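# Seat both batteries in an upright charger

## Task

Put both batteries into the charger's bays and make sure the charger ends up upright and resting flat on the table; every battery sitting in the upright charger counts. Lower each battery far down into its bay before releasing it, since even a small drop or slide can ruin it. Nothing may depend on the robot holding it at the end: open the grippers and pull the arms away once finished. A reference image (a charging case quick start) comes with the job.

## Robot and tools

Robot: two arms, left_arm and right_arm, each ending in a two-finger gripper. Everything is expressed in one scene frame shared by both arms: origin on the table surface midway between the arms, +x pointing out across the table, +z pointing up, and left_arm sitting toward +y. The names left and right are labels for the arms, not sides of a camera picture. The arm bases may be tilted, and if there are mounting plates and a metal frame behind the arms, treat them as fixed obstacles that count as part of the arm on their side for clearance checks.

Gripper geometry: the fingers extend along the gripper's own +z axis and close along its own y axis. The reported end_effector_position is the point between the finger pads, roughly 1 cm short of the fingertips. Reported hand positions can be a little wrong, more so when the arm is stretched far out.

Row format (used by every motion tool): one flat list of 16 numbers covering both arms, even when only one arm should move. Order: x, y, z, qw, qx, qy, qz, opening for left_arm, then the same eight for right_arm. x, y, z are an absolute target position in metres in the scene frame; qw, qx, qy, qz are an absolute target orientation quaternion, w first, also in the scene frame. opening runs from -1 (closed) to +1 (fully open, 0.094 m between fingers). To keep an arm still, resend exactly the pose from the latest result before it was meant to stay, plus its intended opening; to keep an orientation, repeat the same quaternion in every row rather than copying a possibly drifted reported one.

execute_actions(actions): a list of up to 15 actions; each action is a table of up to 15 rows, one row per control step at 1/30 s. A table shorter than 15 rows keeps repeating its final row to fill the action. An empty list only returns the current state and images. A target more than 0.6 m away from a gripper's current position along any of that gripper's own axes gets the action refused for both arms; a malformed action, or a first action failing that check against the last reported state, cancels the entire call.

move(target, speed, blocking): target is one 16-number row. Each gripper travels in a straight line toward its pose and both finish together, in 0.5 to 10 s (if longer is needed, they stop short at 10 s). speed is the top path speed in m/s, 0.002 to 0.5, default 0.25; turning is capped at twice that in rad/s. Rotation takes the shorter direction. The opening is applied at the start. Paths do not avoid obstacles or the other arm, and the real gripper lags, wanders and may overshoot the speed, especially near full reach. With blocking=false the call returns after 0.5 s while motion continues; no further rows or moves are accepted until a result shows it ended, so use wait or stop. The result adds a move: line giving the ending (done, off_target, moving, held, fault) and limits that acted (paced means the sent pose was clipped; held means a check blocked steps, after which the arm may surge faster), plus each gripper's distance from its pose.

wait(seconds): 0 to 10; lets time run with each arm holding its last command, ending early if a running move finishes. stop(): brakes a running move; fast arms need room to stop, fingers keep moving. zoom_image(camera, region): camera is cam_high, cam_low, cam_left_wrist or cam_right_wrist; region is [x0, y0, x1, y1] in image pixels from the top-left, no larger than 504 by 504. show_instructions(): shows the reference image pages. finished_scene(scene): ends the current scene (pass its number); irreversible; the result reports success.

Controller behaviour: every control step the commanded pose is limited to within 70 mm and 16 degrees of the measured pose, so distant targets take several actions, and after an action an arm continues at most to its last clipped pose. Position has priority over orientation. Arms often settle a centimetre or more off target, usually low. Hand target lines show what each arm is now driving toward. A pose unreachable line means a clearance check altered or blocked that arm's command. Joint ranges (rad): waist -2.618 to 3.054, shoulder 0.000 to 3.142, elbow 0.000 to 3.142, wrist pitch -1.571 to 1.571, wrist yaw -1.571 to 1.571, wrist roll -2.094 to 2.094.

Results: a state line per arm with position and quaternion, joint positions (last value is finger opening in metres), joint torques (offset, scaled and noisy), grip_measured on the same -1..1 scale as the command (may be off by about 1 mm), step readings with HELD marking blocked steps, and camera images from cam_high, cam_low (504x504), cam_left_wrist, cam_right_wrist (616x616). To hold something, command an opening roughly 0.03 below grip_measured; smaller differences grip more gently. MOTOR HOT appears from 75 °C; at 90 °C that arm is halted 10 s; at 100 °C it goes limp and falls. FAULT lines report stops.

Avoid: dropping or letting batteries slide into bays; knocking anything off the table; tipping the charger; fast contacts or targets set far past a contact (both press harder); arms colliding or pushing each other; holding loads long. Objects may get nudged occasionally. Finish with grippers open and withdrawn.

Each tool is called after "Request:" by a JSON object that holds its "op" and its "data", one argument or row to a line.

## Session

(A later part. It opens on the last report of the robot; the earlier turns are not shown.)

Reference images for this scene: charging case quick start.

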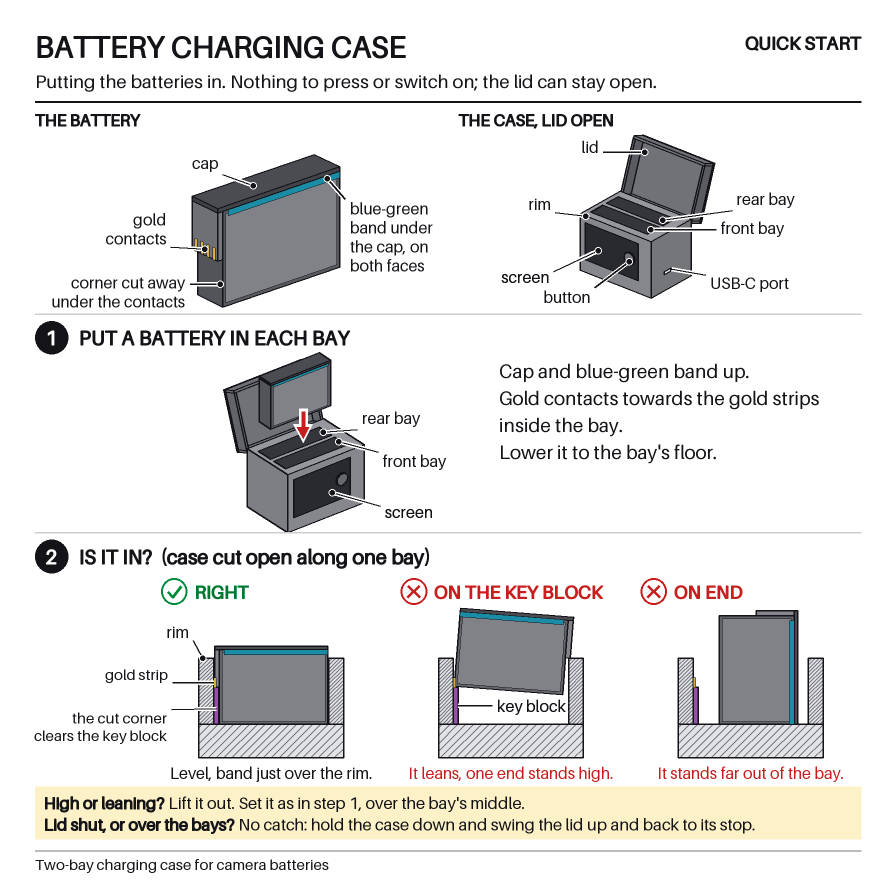

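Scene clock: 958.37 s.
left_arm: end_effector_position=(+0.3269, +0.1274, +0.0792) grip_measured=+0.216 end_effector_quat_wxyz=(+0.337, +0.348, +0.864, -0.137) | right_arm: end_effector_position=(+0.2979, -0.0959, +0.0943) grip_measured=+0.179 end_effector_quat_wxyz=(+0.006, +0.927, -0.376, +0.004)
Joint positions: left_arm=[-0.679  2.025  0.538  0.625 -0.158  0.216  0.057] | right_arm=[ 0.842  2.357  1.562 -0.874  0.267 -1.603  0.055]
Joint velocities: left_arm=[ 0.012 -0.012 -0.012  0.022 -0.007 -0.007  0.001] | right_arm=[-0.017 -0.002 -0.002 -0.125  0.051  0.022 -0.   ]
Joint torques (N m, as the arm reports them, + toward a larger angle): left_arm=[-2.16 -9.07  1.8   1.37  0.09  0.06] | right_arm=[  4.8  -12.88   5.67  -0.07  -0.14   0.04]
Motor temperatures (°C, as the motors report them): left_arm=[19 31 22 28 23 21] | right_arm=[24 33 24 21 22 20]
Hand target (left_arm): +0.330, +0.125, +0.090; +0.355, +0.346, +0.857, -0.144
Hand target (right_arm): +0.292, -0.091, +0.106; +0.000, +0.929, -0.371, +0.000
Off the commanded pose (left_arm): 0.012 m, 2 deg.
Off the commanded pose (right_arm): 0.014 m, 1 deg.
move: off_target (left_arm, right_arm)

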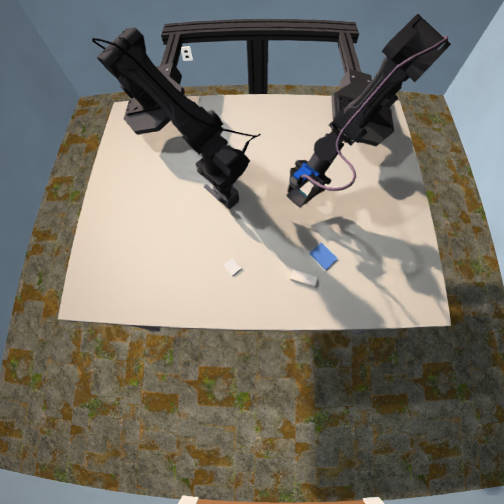

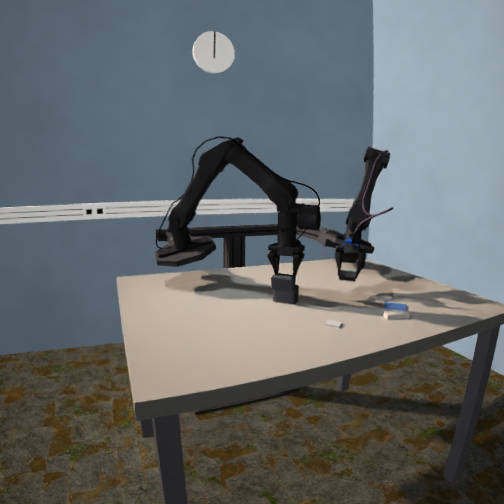

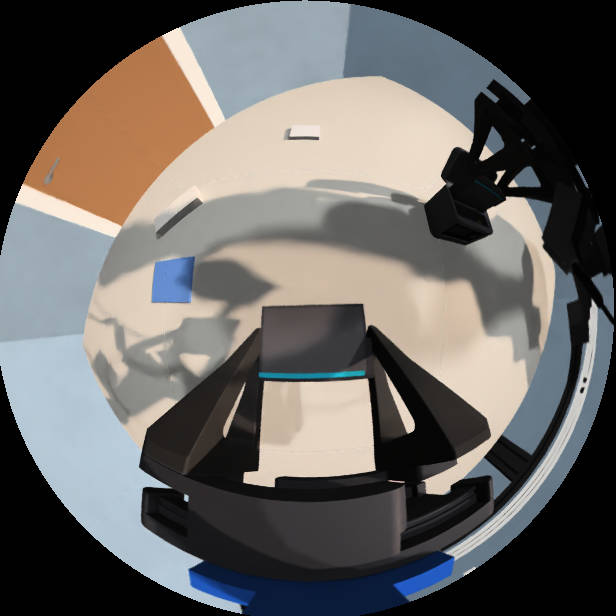

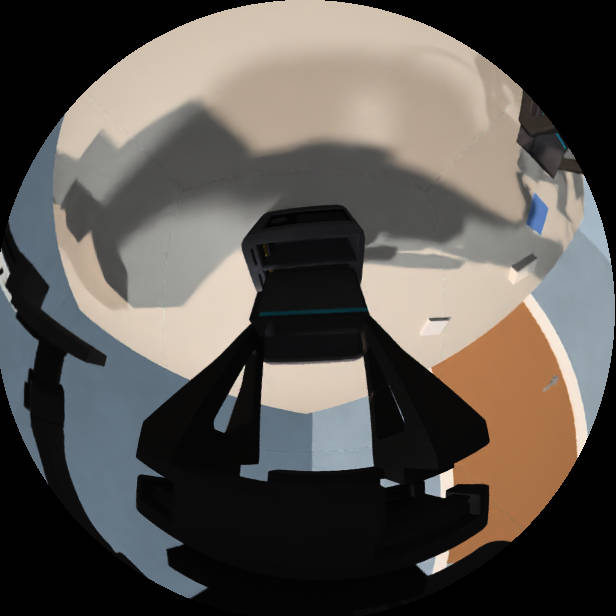

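Request:
{"op": "move", "data": {
  "target": [0.33,0.125,0.09,0.355,0.346,0.857,-0.144,0.18, 0.2975,-0.0955,0.085,0,0.9285,-0.3714,0,0.16],
  "speed": 0.012
}}

Request:
{"op": "zoom_image", "data": {
  "camera": "cam_right_wrist",
  "region": [240, 230, 380, 310]
}}

Scene clock: 966.27 s.
left_arm: end_effector_position=(+0.3269, +0.1274, +0.0792) grip_measured=+0.216 end_effector_quat_wxyz=(+0.337, +0.348, +0.864, -0.137) | right_arm: end_effector_position=(+0.3007, -0.0941, +0.0934) grip_measured=+0.179 end_effector_quat_wxyz=(-0.000, +0.928, -0.373, +0.007)
Joint positions: left_arm=[-0.679  2.025  0.538  0.625 -0.158  0.216  0.057] | right_arm=[ 0.839  2.357  1.559 -0.855  0.266 -1.615  0.055]
Joint velocities: left_arm=[ 0.007  0.012  0.002  0.081  0.037  0.022 -0.001] | right_arm=[-0.002  0.002  0.017 -0.007 -0.066 -0.022  0.   ]
Joint torques (N m, as the arm reports them, + toward a larger angle): left_arm=[-2.21 -9.21  1.86  1.35  0.12  0.06] | right_arm=[  2.59 -10.07   3.51   0.39  -0.11  -0.07]
Motor temperatures (°C, as the motors report them): left_arm=[19 31 22 28 23 21] | right_arm=[24 33 24 21 22 20]
Hand target (left_arm): +0.330, +0.125, +0.090; +0.355, +0.346, +0.857, -0.144
Hand target (right_arm): +0.297, -0.096, +0.085; +0.000, +0.928, -0.371, -0.000
Off the commanded pose (left_arm): 0.012 m, 2 deg.
Off the commanded pose (right_arm): 0.009 m, 1 deg.
move: off_target (left_arm)

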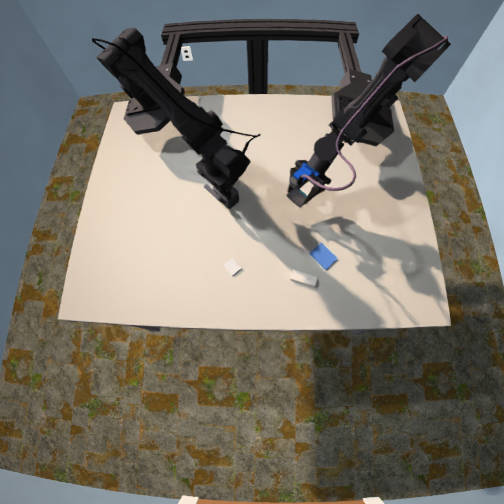

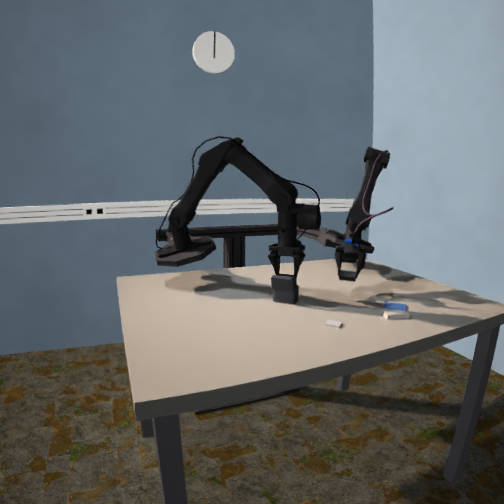

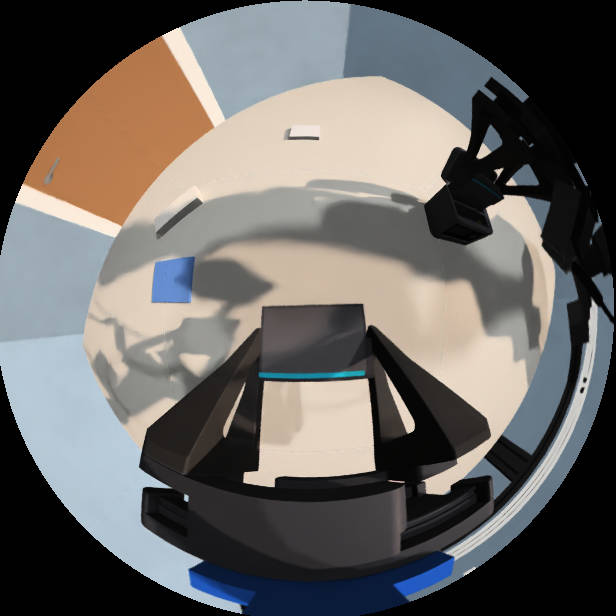

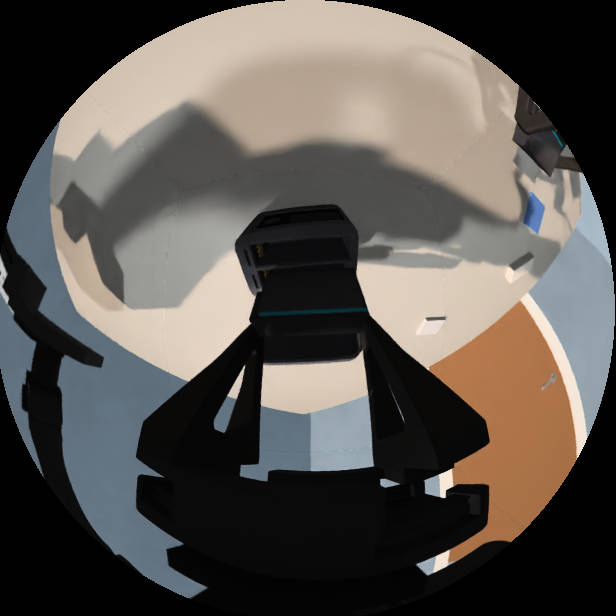

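Region (240, 230, 380, 310) of cam_right_wrist's 616x616 image, scaled by 3.600, with more detail than that image has; it fills the top 288 rows of this view, and the rest is white.

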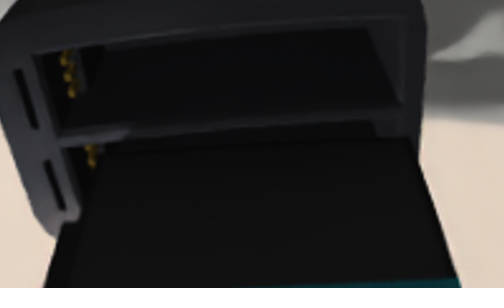

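Request:
{"op": "move", "data": {
  "target": [0.33,0.125,0.09,0.355,0.346,0.857,-0.144,0.18, 0.2965,-0.0962,0.105,0.008,0.9285,-0.3714,0.002,0.16],
  "speed": 0.012
}}

Request:
{"op": "zoom_image", "data": {
  "camera": "cam_right_wrist",
  "region": [240, 230, 380, 310]
}}

Scene clock: 979.33 s.
left_arm: end_effector_position=(+0.3269, +0.1274, +0.0792) grip_measured=+0.216 end_effector_quat_wxyz=(+0.337, +0.348, +0.864, -0.137) | right_arm: end_effector_position=(+0.3004, -0.0945, +0.0934) grip_measured=+0.179 end_effector_quat_wxyz=(+0.000, +0.927, -0.374, +0.006)
Joint positions: left_arm=[-0.679  2.025  0.538  0.625 -0.158  0.216  0.057] | right_arm=[ 0.839  2.357  1.559 -0.857  0.266 -1.612  0.055]
Joint velocities: left_arm=[-0.007 -0.017 -0.002  0.007 -0.007 -0.081  0.   ] | right_arm=[ 0.002 -0.007 -0.002  0.022 -0.051 -0.022 -0.   ]
Joint torques (N m, as the arm reports them, + toward a larger angle): left_arm=[-2.3  -9.07  1.79  1.34  0.08  0.07] | right_arm=[  4.06 -12.05   7.82  -0.39  -0.04   0.05]
Motor temperatures (°C, as the motors report them): left_arm=[19 31 22 28 23 21] | right_arm=[24 33 24 21 22 20]
Hand target (left_arm): +0.330, +0.125, +0.090; +0.355, +0.346, +0.857, -0.144
Hand target (right_arm): +0.297, -0.096, +0.105; +0.008, +0.928, -0.371, +0.002
Off the commanded pose (left_arm): 0.012 m, 2 deg.
Off the commanded pose (right_arm): 0.012 m, 1 deg.
move: off_target (left_arm, right_arm)

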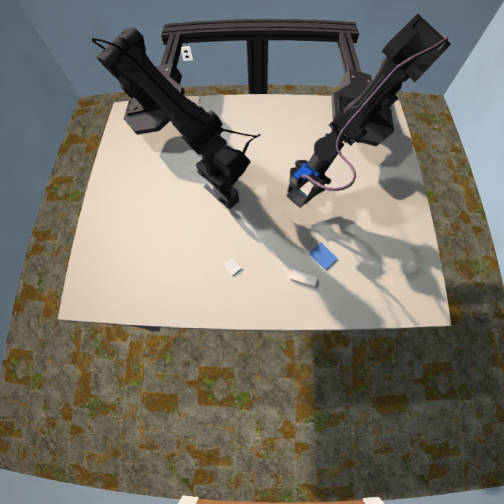

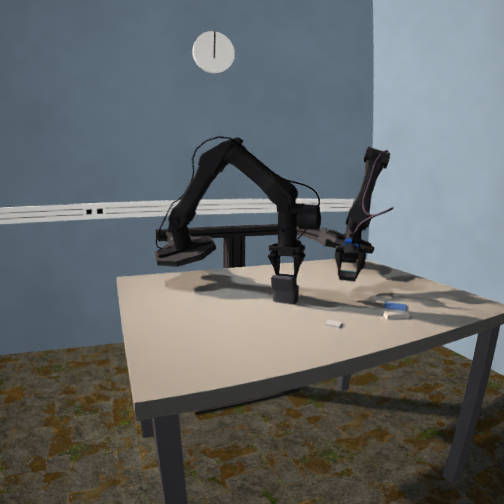

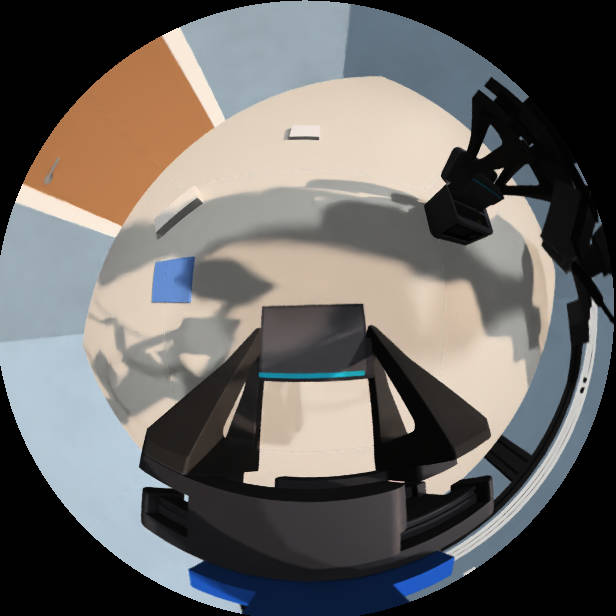

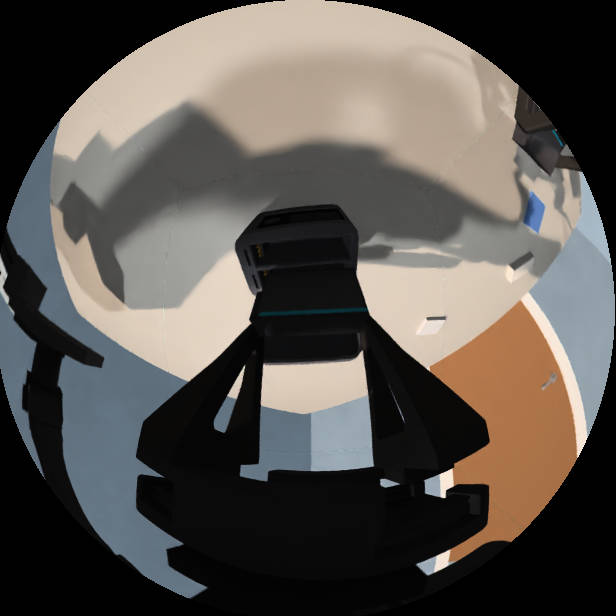

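Region (240, 230, 380, 310) of cam_right_wrist's 616x616 image, scaled by 3.600, with more detail than that image has; it fills the top 288 rows of this view, and the rest is white.

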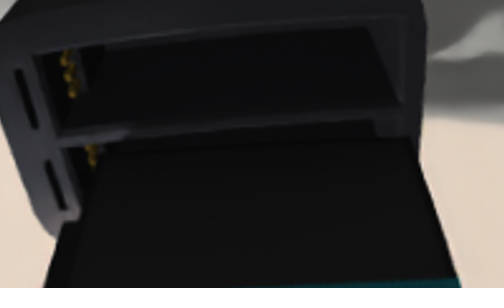

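Request:
{"op": "move", "data": {
  "target": [0.33,0.125,0.09,0.355,0.346,0.857,-0.144,0.18, 0.2965,-0.0962,0.105,0.013,0.9285,-0.3714,0.0,0.16],
  "speed": 0.012
}}

Request:
{"op": "zoom_image", "data": {
  "camera": "cam_right_wrist",
  "region": [240, 230, 380, 310]
}}

Scene clock: 984.13 s.
left_arm: end_effector_position=(+0.3269, +0.1274, +0.0792) grip_measured=+0.216 end_effector_quat_wxyz=(+0.337, +0.348, +0.864, -0.137) | right_arm: end_effector_position=(+0.2940, -0.1011, +0.0946) grip_measured=+0.179 end_effector_quat_wxyz=(+0.018, +0.929, -0.371, -0.002)
Joint positions: left_arm=[-0.679  2.025  0.538  0.625 -0.158  0.216  0.057] | right_arm=[ 0.839  2.357  1.564 -0.903  0.266 -1.609  0.055]
Joint velocities: left_arm=[-0.007 -0.017 -0.012 -0.007 -0.095  0.007  0.001] | right_arm=[ 0.027 -0.002 -0.012 -0.037 -0.066 -0.007  0.   ]
Joint torques (N m, as the arm reports them, + toward a larger angle): left_arm=[-2.27 -9.15  1.72  1.32  0.09  0.08] | right_arm=[  3.92 -11.23   8.94  -0.2    0.01   0.03]
Motor temperatures (°C, as the motors report them): left_arm=[19 31 22 28 23 21] | right_arm=[24 33 24 21 22 20]
Hand target (left_arm): +0.330, +0.125, +0.090; +0.355, +0.346, +0.857, -0.144
Hand target (right_arm): +0.297, -0.096, +0.105; +0.013, +0.928, -0.371, +0.000
Off the commanded pose (left_arm): 0.012 m, 2 deg.
Off the commanded pose (right_arm): 0.012 m, 1 deg.
move: off_target (left_arm, right_arm)

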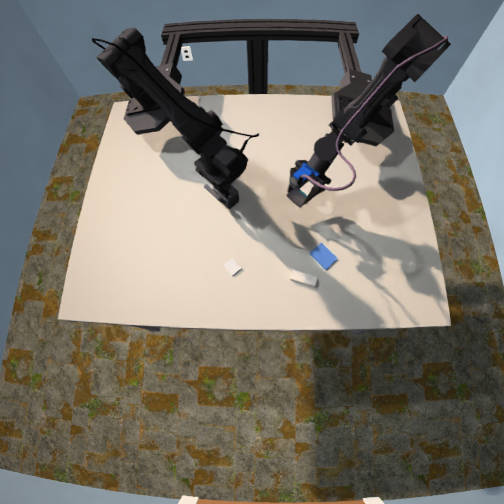

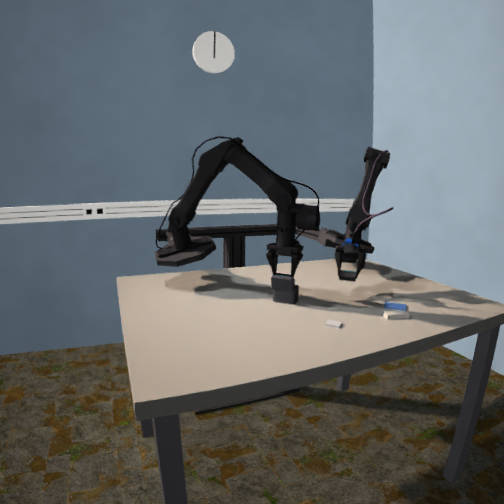

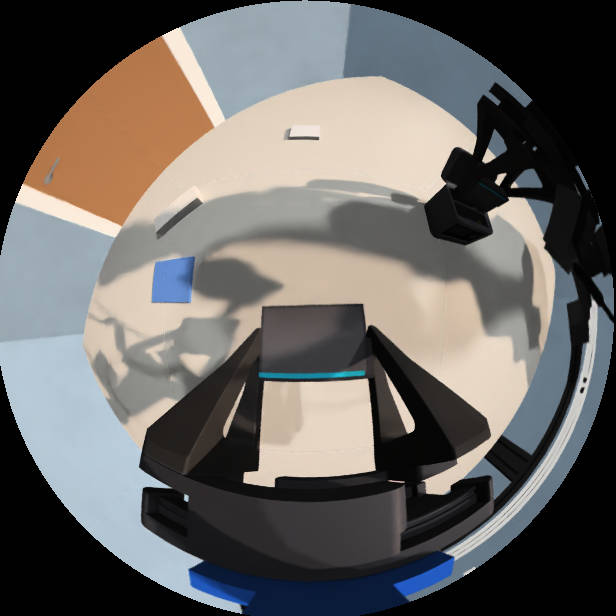

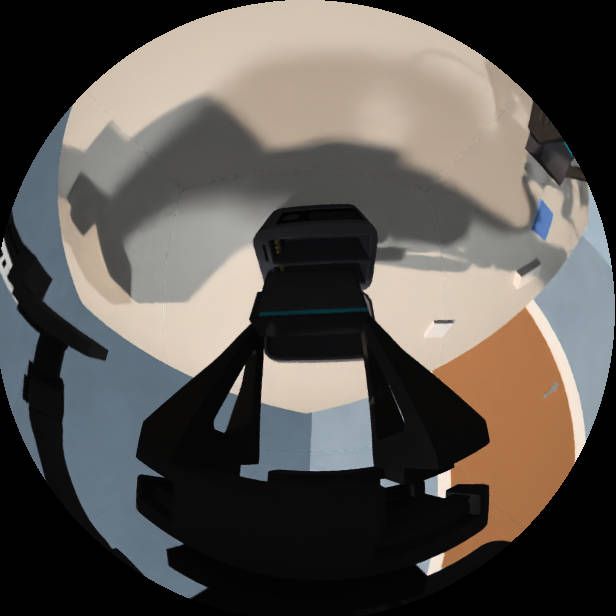

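Region (240, 230, 380, 310) of cam_right_wrist's 616x616 image, scaled by 3.600, with more detail than that image has; it fills the top 288 rows of this view, and the rest is white.

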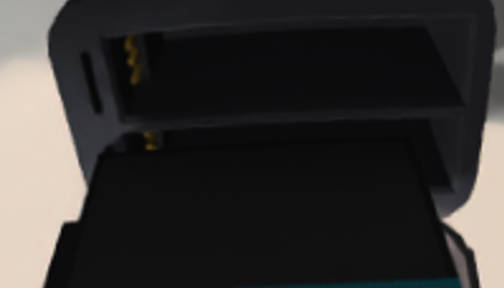

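Request:
{"op": "execute_actions", "data": {
  "actions": [
    [[0.33,0.125,0.09,0.355,0.346,0.857,-0.144,0.18,0.2975,-0.0952,0.106,0.012,0.9285,-0.3714,0.004,0.16],[0.33,0.125,0.09,0.355,0.346,0.857,-0.144,0.18,0.2975,-0.0952,0.106,0.012,0.9285,-0.3714,0.004,0.16],[0.33,0.125,0.09,0.355,0.346,0.857,-0.144,0.18,0.2975,-0.0952,0.106,-0.012,0.9285,-0.3714,-0.004,0.16],[0.33,0.125,0.09,0.355,0.346,0.857,-0.144,0.18,0.2975,-0.0952,0.106,-0.012,0.9285,-0.3714,-0.004,0.16],[0.33,0.125,0.09,0.355,0.346,0.857,-0.144,0.18,0.2975,-0.0952,0.106,0.010,0.9285,-0.3714,0.003,0.16],[0.33,0.125,0.09,0.355,0.346,0.857,-0.144,0.18,0.2975,-0.0952,0.106,0.010,0.9285,-0.3714,0.003,0.16],[0.33,0.125,0.09,0.355,0.346,0.857,-0.144,0.18,0.2975,-0.0952,0.106,-0.010,0.9285,-0.3714,-0.003,0.16],[0.33,0.125,0.09,0.355,0.346,0.857,-0.144,0.18,0.2975,-0.0952,0.106,-0.010,0.9285,-0.3714,-0.003,0.16],[0.33,0.125,0.09,0.355,0.346,0.857,-0.144,0.18,0.2975,-0.0952,0.106,0.007,0.9285,-0.3714,0.002,0.16],[0.33,0.125,0.09,0.355,0.346,0.857,-0.144,0.18,0.2975,-0.0952,0.106,0.007,0.9285,-0.3714,0.002,0.16],[0.33,0.125,0.09,0.355,0.346,0.857,-0.144,0.18,0.2975,-0.0952,0.106,-0.007,0.9285,-0.3714,-0.002,0.16],[0.33,0.125,0.09,0.355,0.346,0.857,-0.144,0.18,0.2975,-0.0952,0.106,-0.007,0.9285,-0.3714,-0.002,0.16],[0.33,0.125,0.09,0.355,0.346,0.857,-0.144,0.18,0.2975,-0.0952,0.106,0.004,0.9285,-0.3714,0.001,0.16],[0.33,0.125,0.09,0.355,0.346,0.857,-0.144,0.18,0.2975,-0.0952,0.106,0.004,0.9285,-0.3714,0.001,0.16],[0.33,0.125,0.09,0.355,0.346,0.857,-0.144,0.18,0.2975,-0.0952,0.106,0,0.9285,-0.3714,0,0.16]]
  ]
}}

Request:
{"op": "zoom_image", "data": {
  "camera": "cam_right_wrist",
  "region": [240, 230, 380, 310]
}}

Scene clock: 1002.87 s.
left_arm: end_effector_position=(+0.3269, +0.1274, +0.0792) grip_measured=+0.216 end_effector_quat_wxyz=(+0.337, +0.348, +0.864, -0.137) | right_arm: end_effector_position=(+0.2935, -0.1007, +0.0947) grip_measured=+0.179 end_effector_quat_wxyz=(+0.016, +0.929, -0.371, -0.003)
Joint positions: left_arm=[-0.679  2.025  0.538  0.626 -0.158  0.216  0.057] | right_arm=[ 0.839  2.354  1.558 -0.896  0.263 -1.611  0.055]
Joint velocities: left_arm=[-0.007 -0.022  0.007 -0.037  0.007  0.007 -0.001] | right_arm=[ 0.002 -0.002 -0.002  0.022  0.022 -0.051 -0.   ]
Joint torques (N m, as the arm reports them, + toward a larger angle): left_arm=[-2.29 -9.21  1.76  1.33  0.1   0.06] | right_arm=[  3.67 -12.46   6.85   0.08  -0.12  -0.01]
Motor temperatures (°C, as the motors report them): left_arm=[19 31 22 29 23 21] | right_arm=[24 33 25 21 22 20]
Hand target (left_arm): +0.330, +0.125, +0.090; +0.355, +0.346, +0.857, -0.144
Hand target (right_arm): +0.298, -0.095, +0.106; -0.000, +0.928, -0.371, +0.000
Off the commanded pose (left_arm): 0.011 m, 2 deg.
Off the commanded pose (right_arm): 0.013 m, 2 deg.
Step readings (end_effector_position):
0: left_arm (+0.3269, +0.1274, +0.0792) | right_arm (+0.2940, -0.1011, +0.0946)
1: left_arm (+0.3269, +0.1274, +0.0792) | right_arm (+0.2940, -0.1011, +0.0946)
2: left_arm (+0.3269, +0.1274, +0.0792) | right_arm (+0.2941, -0.1012, +0.0946)
4: left_arm (+0.3269, +0.1274, +0.0792) | right_arm (+0.2937, -0.1007, +0.0946)
8: left_arm (+0.3269, +0.1274, +0.0792) | right_arm (+0.2935, -0.1006, +0.0947)
15: end_effector_position above

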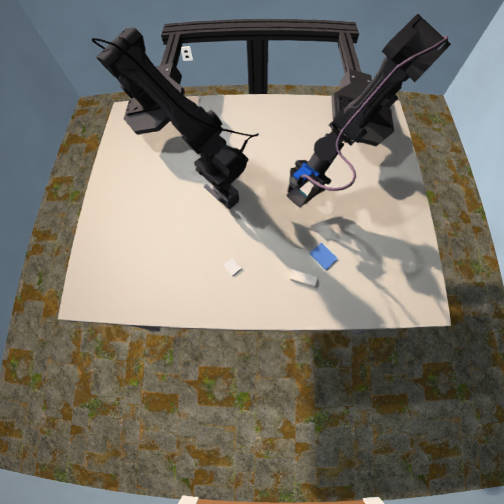

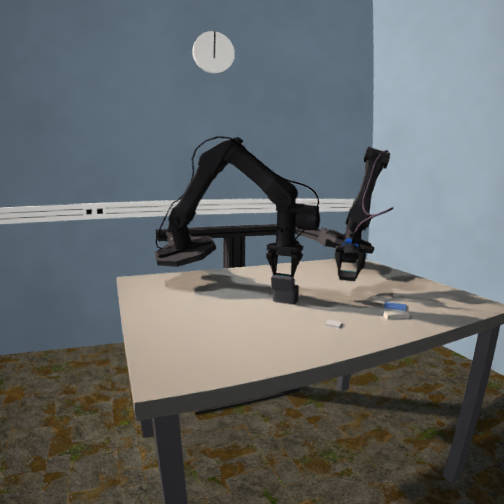

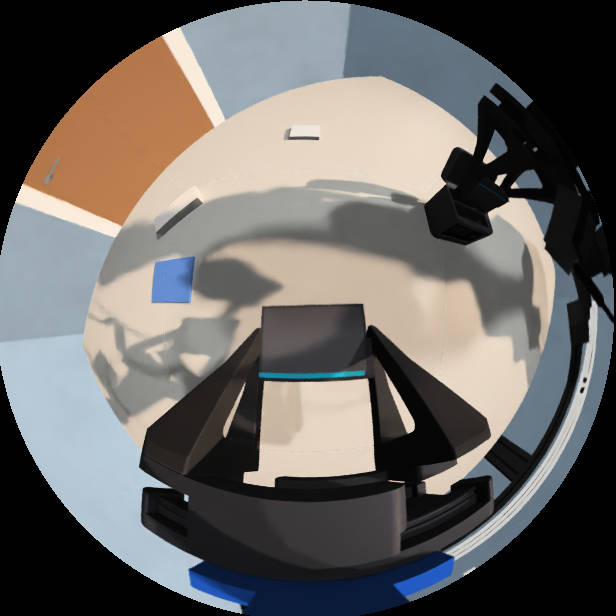

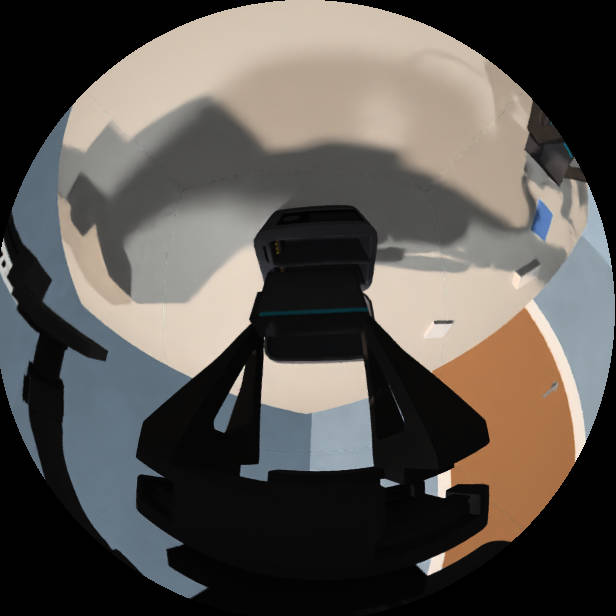

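Region (240, 230, 380, 310) of cam_right_wrist's 616x616 image, scaled by 3.600, with more detail than that image has; it fills the top 288 rows of this view, and the rest is white.

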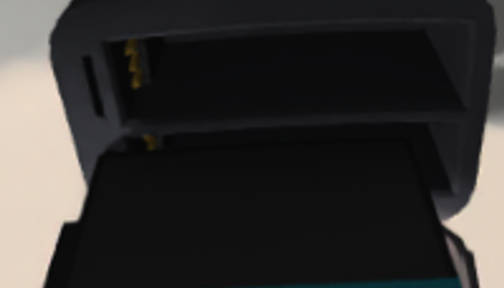

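Request:
{"op": "move", "data": {
  "target": [0.33,0.125,0.09,0.355,0.346,0.857,-0.144,0.18, 0.2985,-0.0945,0.13,0,0.9285,-0.3714,0,0.16],
  "speed": 0.05
}}

Request:
{"op": "move", "data": {
  "target": [0.33,0.125,0.09,0.355,0.346,0.857,-0.144,0.18, 0.2975,-0.0952,0.094,0,0.9285,-0.3714,0,0.16],
  "speed": 0.04
}}

Request:
{"op": "zoom_image", "data": {
  "camera": "cam_right_wrist",
  "region": [240, 230, 380, 310]
}}

Scene clock: 1007.47 s.
left_arm: end_effector_position=(+0.3269, +0.1274, +0.0792) grip_measured=+0.216 end_effector_quat_wxyz=(+0.337, +0.348, +0.864, -0.137) | right_arm: end_effector_position=(+0.2951, -0.1041, +0.1085) grip_measured=+0.179 end_effector_quat_wxyz=(+0.020, +0.928, -0.372, -0.005)
Joint positions: left_arm=[-0.679  2.025  0.538  0.625 -0.158  0.216  0.057] | right_arm=[ 0.839  2.335  1.588 -0.956  0.263 -1.606  0.055]
Joint velocities: left_arm=[-0.027 -0.017  0.002  0.007 -0.022  0.007 -0.   ] | right_arm=[ 0.012 -0.017  0.017 -0.081  0.022  0.037 -0.001]
Joint torques (N m, as the arm reports them, + toward a larger angle): left_arm=[-2.29 -9.16  1.85  1.36  0.1   0.06] | right_arm=[  4.92 -13.31   9.04  -0.14  -0.11   0.09]
Motor temperatures (°C, as the motors report them): left_arm=[19 31 22 29 23 21] | right_arm=[24 33 25 21 22 20]
Hand target (left_arm): +0.330, +0.125, +0.090; +0.354, +0.346, +0.857, -0.144
Hand target (right_arm): +0.298, -0.095, +0.129; -0.000, +0.929, -0.371, +0.000
Off the commanded pose (left_arm): 0.012 m, 2 deg.
Off the commanded pose (right_arm): 0.024 m, 2 deg.
move: off_target (left_arm, right_arm)

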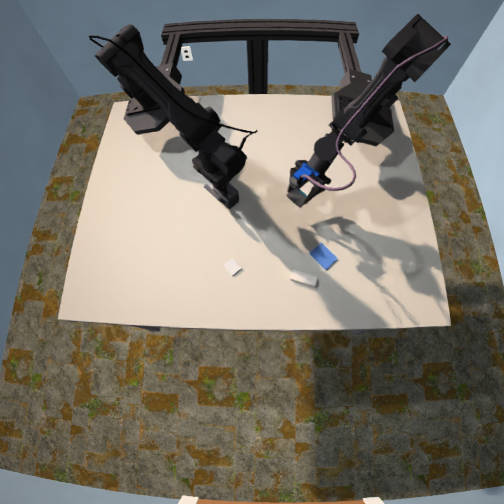

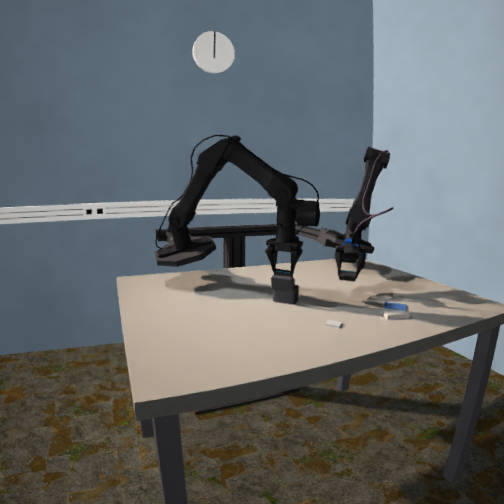

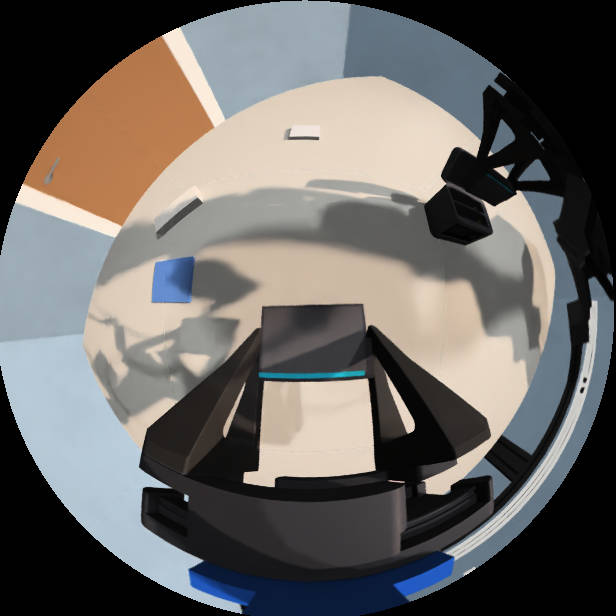

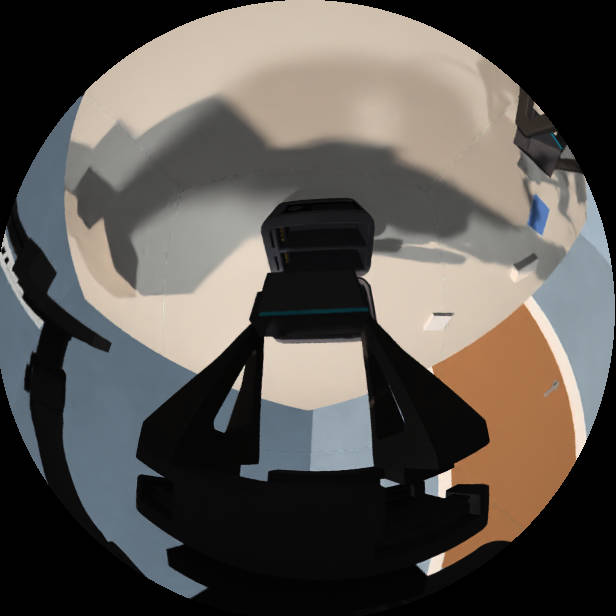

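Scene clock: 1008.47 s.
left_arm: end_effector_position=(+0.3269, +0.1274, +0.0792) grip_measured=+0.216 end_effector_quat_wxyz=(+0.337, +0.348, +0.864, -0.137) | right_arm: end_effector_position=(+0.2973, -0.0970, +0.0944) grip_measured=+0.179 end_effector_quat_wxyz=(+0.006, +0.928, -0.374, +0.002)
Joint positions: left_arm=[-0.679  2.025  0.538  0.626 -0.158  0.216  0.057] | right_arm=[ 0.839  2.354  1.558 -0.874  0.263 -1.61   0.055]
Joint velocities: left_arm=[-0.002 -0.002  0.012  0.022  0.007  0.007  0.   ] | right_arm=[ 0.027 -0.007  0.007 -0.022  0.066  0.007 -0.001]
Joint torques (N m, as the arm reports them, + toward a larger angle): left_arm=[-2.28 -9.19  1.73  1.33  0.11  0.06] | right_arm=[  3.13 -11.04   5.11   0.29  -0.07  -0.06]
Motor temperatures (°C, as the motors report them): left_arm=[19 31 22 29 23 21] | right_arm=[24 33 25 21 22 20]
Hand target (left_arm): +0.330, +0.125, +0.090; +0.355, +0.346, +0.857, -0.144
Hand target (right_arm): +0.297, -0.095, +0.094; -0.000, +0.928, -0.371, +0.000
Off the commanded pose (left_arm): 0.011 m, 2 deg.
Off the commanded pose (right_arm): 0.002 m, 1 deg.
move: off_target (left_arm)

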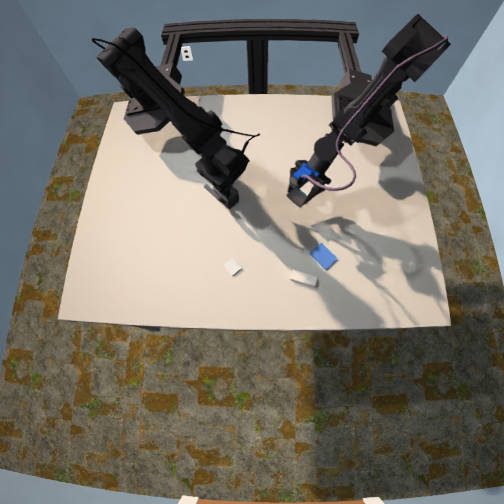

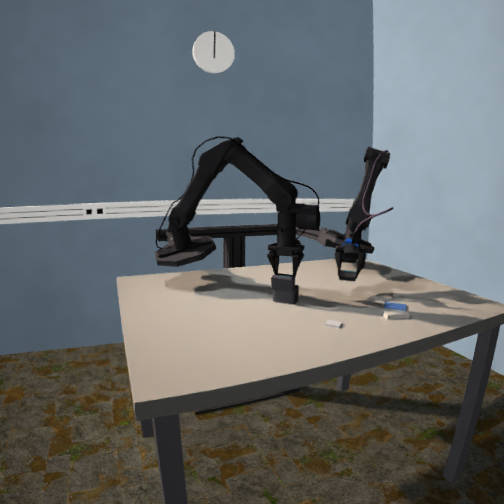

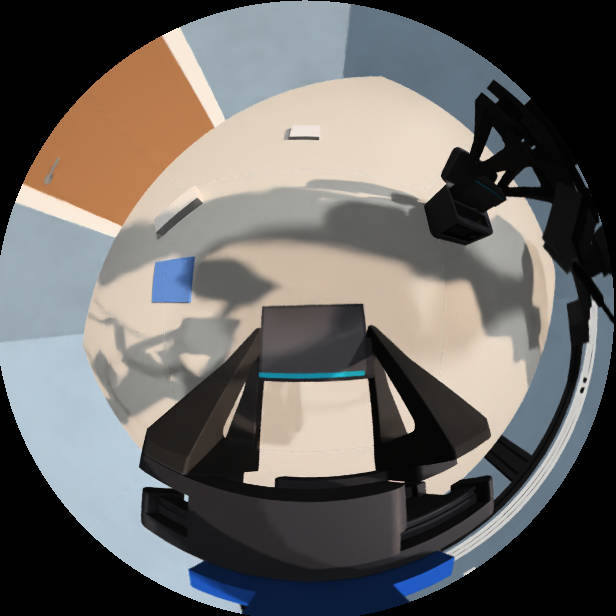

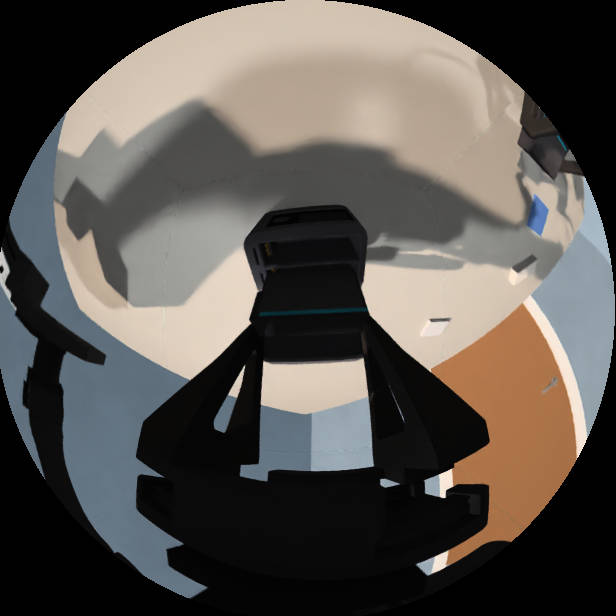

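Region (240, 230, 380, 310) of cam_right_wrist's 616x616 image, scaled by 3.600, with more detail than that image has; it fills the top 288 rows of this view, and the rest is white.

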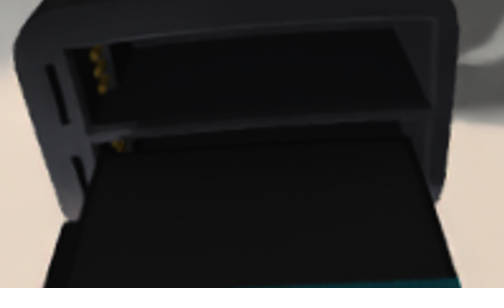

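Request:
{"op": "move", "data": {
  "target": [0.33,0.125,0.09,0.355,0.346,0.857,-0.144,0.18, 0.2972,-0.0958,0.082,0.003,0.9285,-0.3714,0.001,0.16],
  "speed": 0.03
}}

Request:
{"op": "zoom_image", "data": {
  "camera": "cam_right_wrist",
  "region": [240, 230, 380, 310]
}}

Scene clock: 1013.60 s.
left_arm: end_effector_position=(+0.3269, +0.1274, +0.0792) grip_measured=+0.216 end_effector_quat_wxyz=(+0.337, +0.348, +0.864, -0.137) | right_arm: end_effector_position=(+0.2981, -0.0959, +0.0935) grip_measured=+0.179 end_effector_quat_wxyz=(+0.004, +0.928, -0.372, +0.003)
Joint positions: left_arm=[-0.679  2.025  0.538  0.626 -0.158  0.216  0.057] | right_arm=[ 0.839  2.356  1.558 -0.867  0.263 -1.614  0.055]
Joint velocities: left_arm=[ 0.012  0.002 -0.012  0.11   0.022 -0.037 -0.001] | right_arm=[ 0.002  0.002 -0.002  0.007  0.022 -0.051 -0.   ]
Joint torques (N m, as the arm reports them, + toward a larger angle): left_arm=[-2.36 -9.14  1.63  1.36  0.1   0.05] | right_arm=[ 2.54 -9.3   3.72  0.5  -0.01 -0.08]
Motor temperatures (°C, as the motors report them): left_arm=[19 31 22 29 23 21] | right_arm=[24 33 25 21 22 20]
Hand target (left_arm): +0.330, +0.125, +0.090; +0.355, +0.346, +0.857, -0.144
Hand target (right_arm): +0.297, -0.096, +0.082; +0.003, +0.929, -0.371, +0.001
Off the commanded pose (left_arm): 0.011 m, 2 deg.
Off the commanded pose (right_arm): 0.012 m, 0 deg.
move: off_target (left_arm, right_arm)

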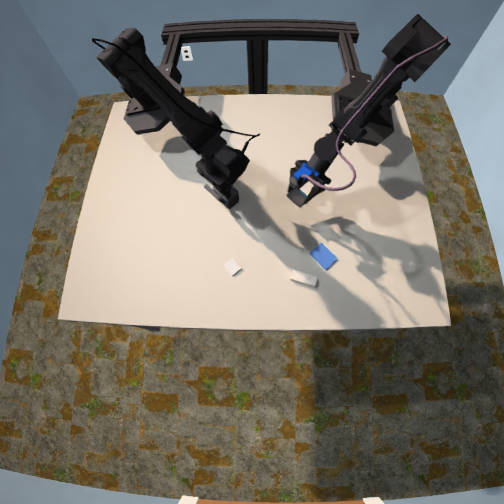

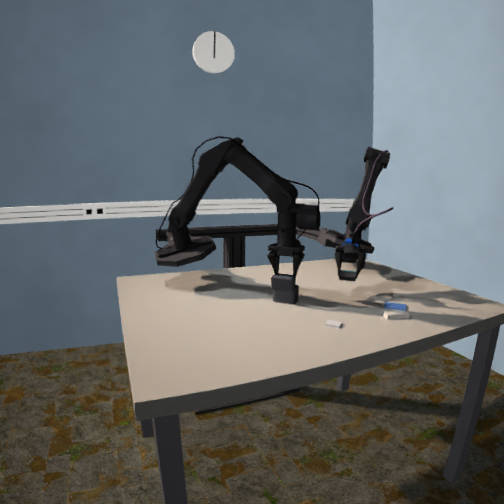

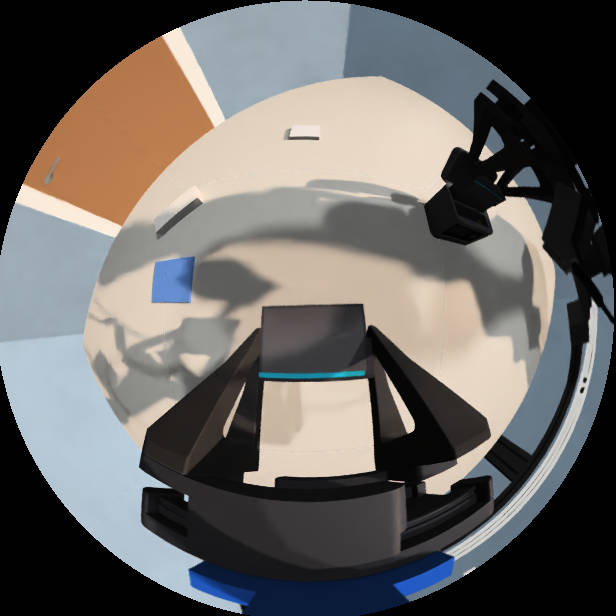

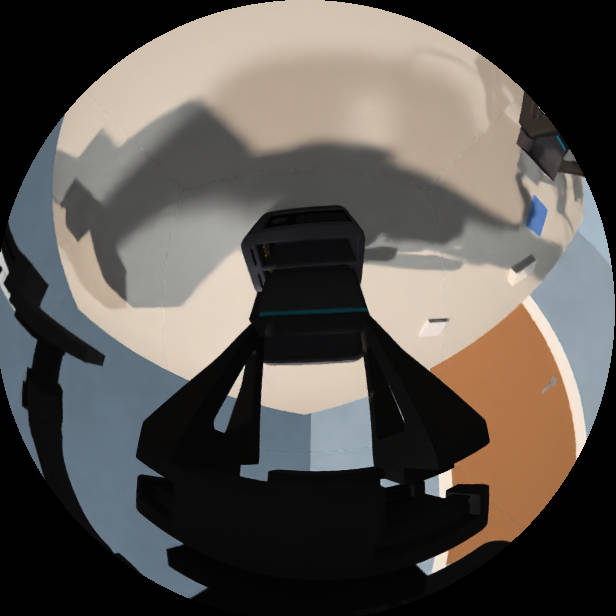

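Region (240, 230, 380, 310) of cam_right_wrist's 616x616 image, scaled by 3.600, with more detail than that image has; it fills the top 288 rows of this view, and the rest is white.

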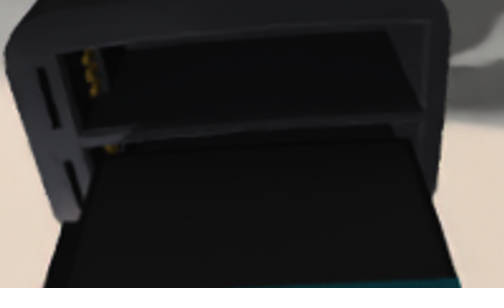

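Request:
{"op": "move", "data": {
  "target": [0.33,0.125,0.09,0.355,0.346,0.857,-0.144,0.18, 0.2975,-0.0958,0.075,0.007,0.9285,-0.3714,0.002,0.16],
  "speed": 0.03
}}

Request:
{"op": "zoom_image", "data": {
  "camera": "cam_right_wrist",
  "region": [240, 230, 380, 310]
}}

Scene clock: 1017.63 s.
left_arm: end_effector_position=(+0.3269, +0.1274, +0.0792) grip_measured=+0.216 end_effector_quat_wxyz=(+0.337, +0.348, +0.864, -0.137) | right_arm: end_effector_position=(+0.2980, -0.0959, +0.0931) grip_measured=+0.179 end_effector_quat_wxyz=(+0.005, +0.928, -0.372, +0.003)
Joint positions: left_arm=[-0.679  2.025  0.538  0.625 -0.158  0.216  0.057] | right_arm=[ 0.839  2.358  1.558 -0.867  0.263 -1.615  0.055]
Joint velocities: left_arm=[-0.007 -0.002 -0.012  0.007  0.037 -0.066  0.001] | right_arm=[-0.017 -0.012  0.002 -0.051 -0.022 -0.037  0.   ]
Joint torques (N m, as the arm reports them, + toward a larger angle): left_arm=[-2.13 -9.22  1.79  1.32  0.11  0.08] | right_arm=[ 2.34 -8.06  3.88  0.63 -0.01 -0.1 ]
Motor temperatures (°C, as the motors report them): left_arm=[19 31 22 29 23 21] | right_arm=[24 33 25 21 22 20]
Hand target (left_arm): +0.330, +0.125, +0.090; +0.354, +0.346, +0.857, -0.144
Hand target (right_arm): +0.297, -0.096, +0.076; +0.007, +0.928, -0.371, +0.002
Off the commanded pose (left_arm): 0.012 m, 2 deg.
Off the commanded pose (right_arm): 0.018 m, 0 deg.
move: off_target (left_arm, right_arm)

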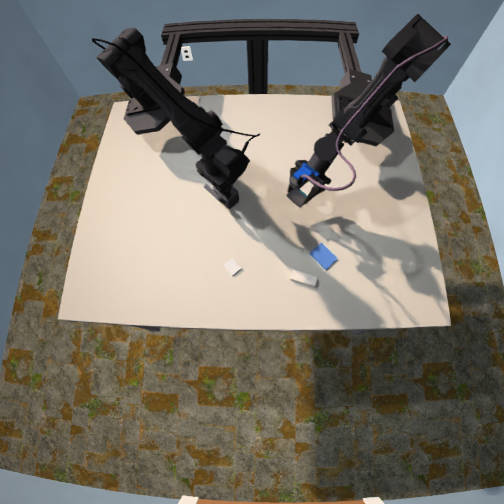

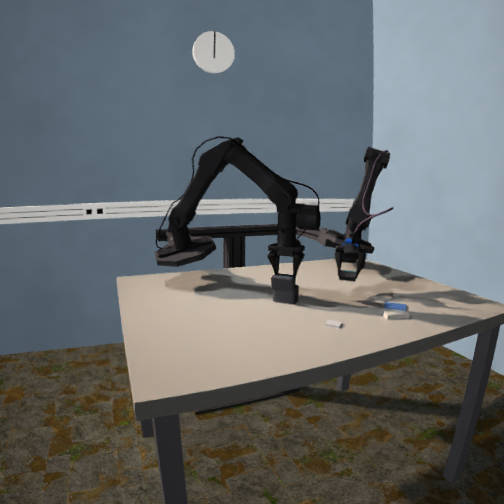

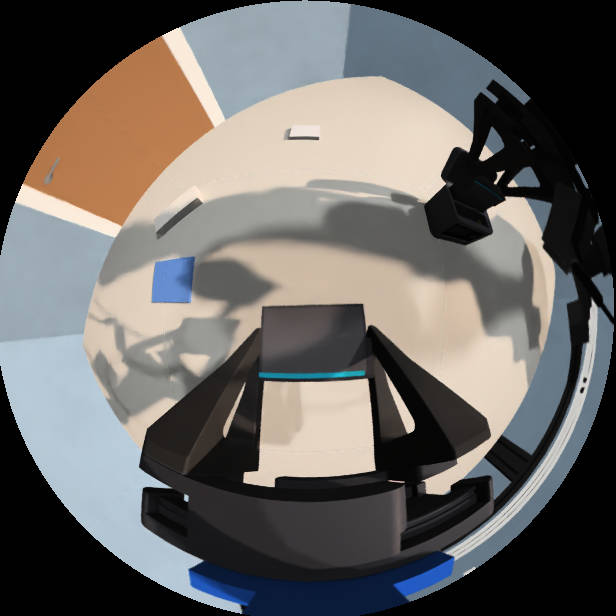

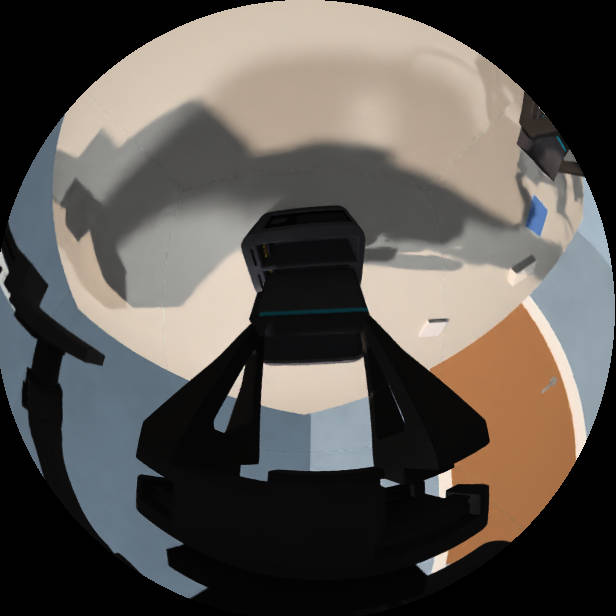

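Region (240, 230, 380, 310) of cam_right_wrist's 616x616 image, scaled by 3.600, with more detail than that image has; it fills the top 288 rows of this view, and the rest is white.

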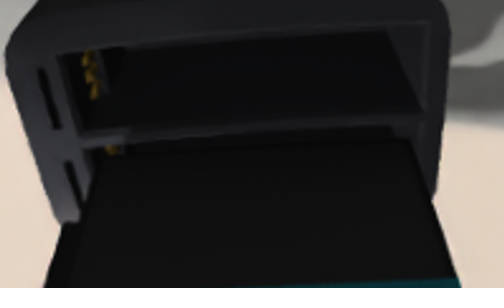

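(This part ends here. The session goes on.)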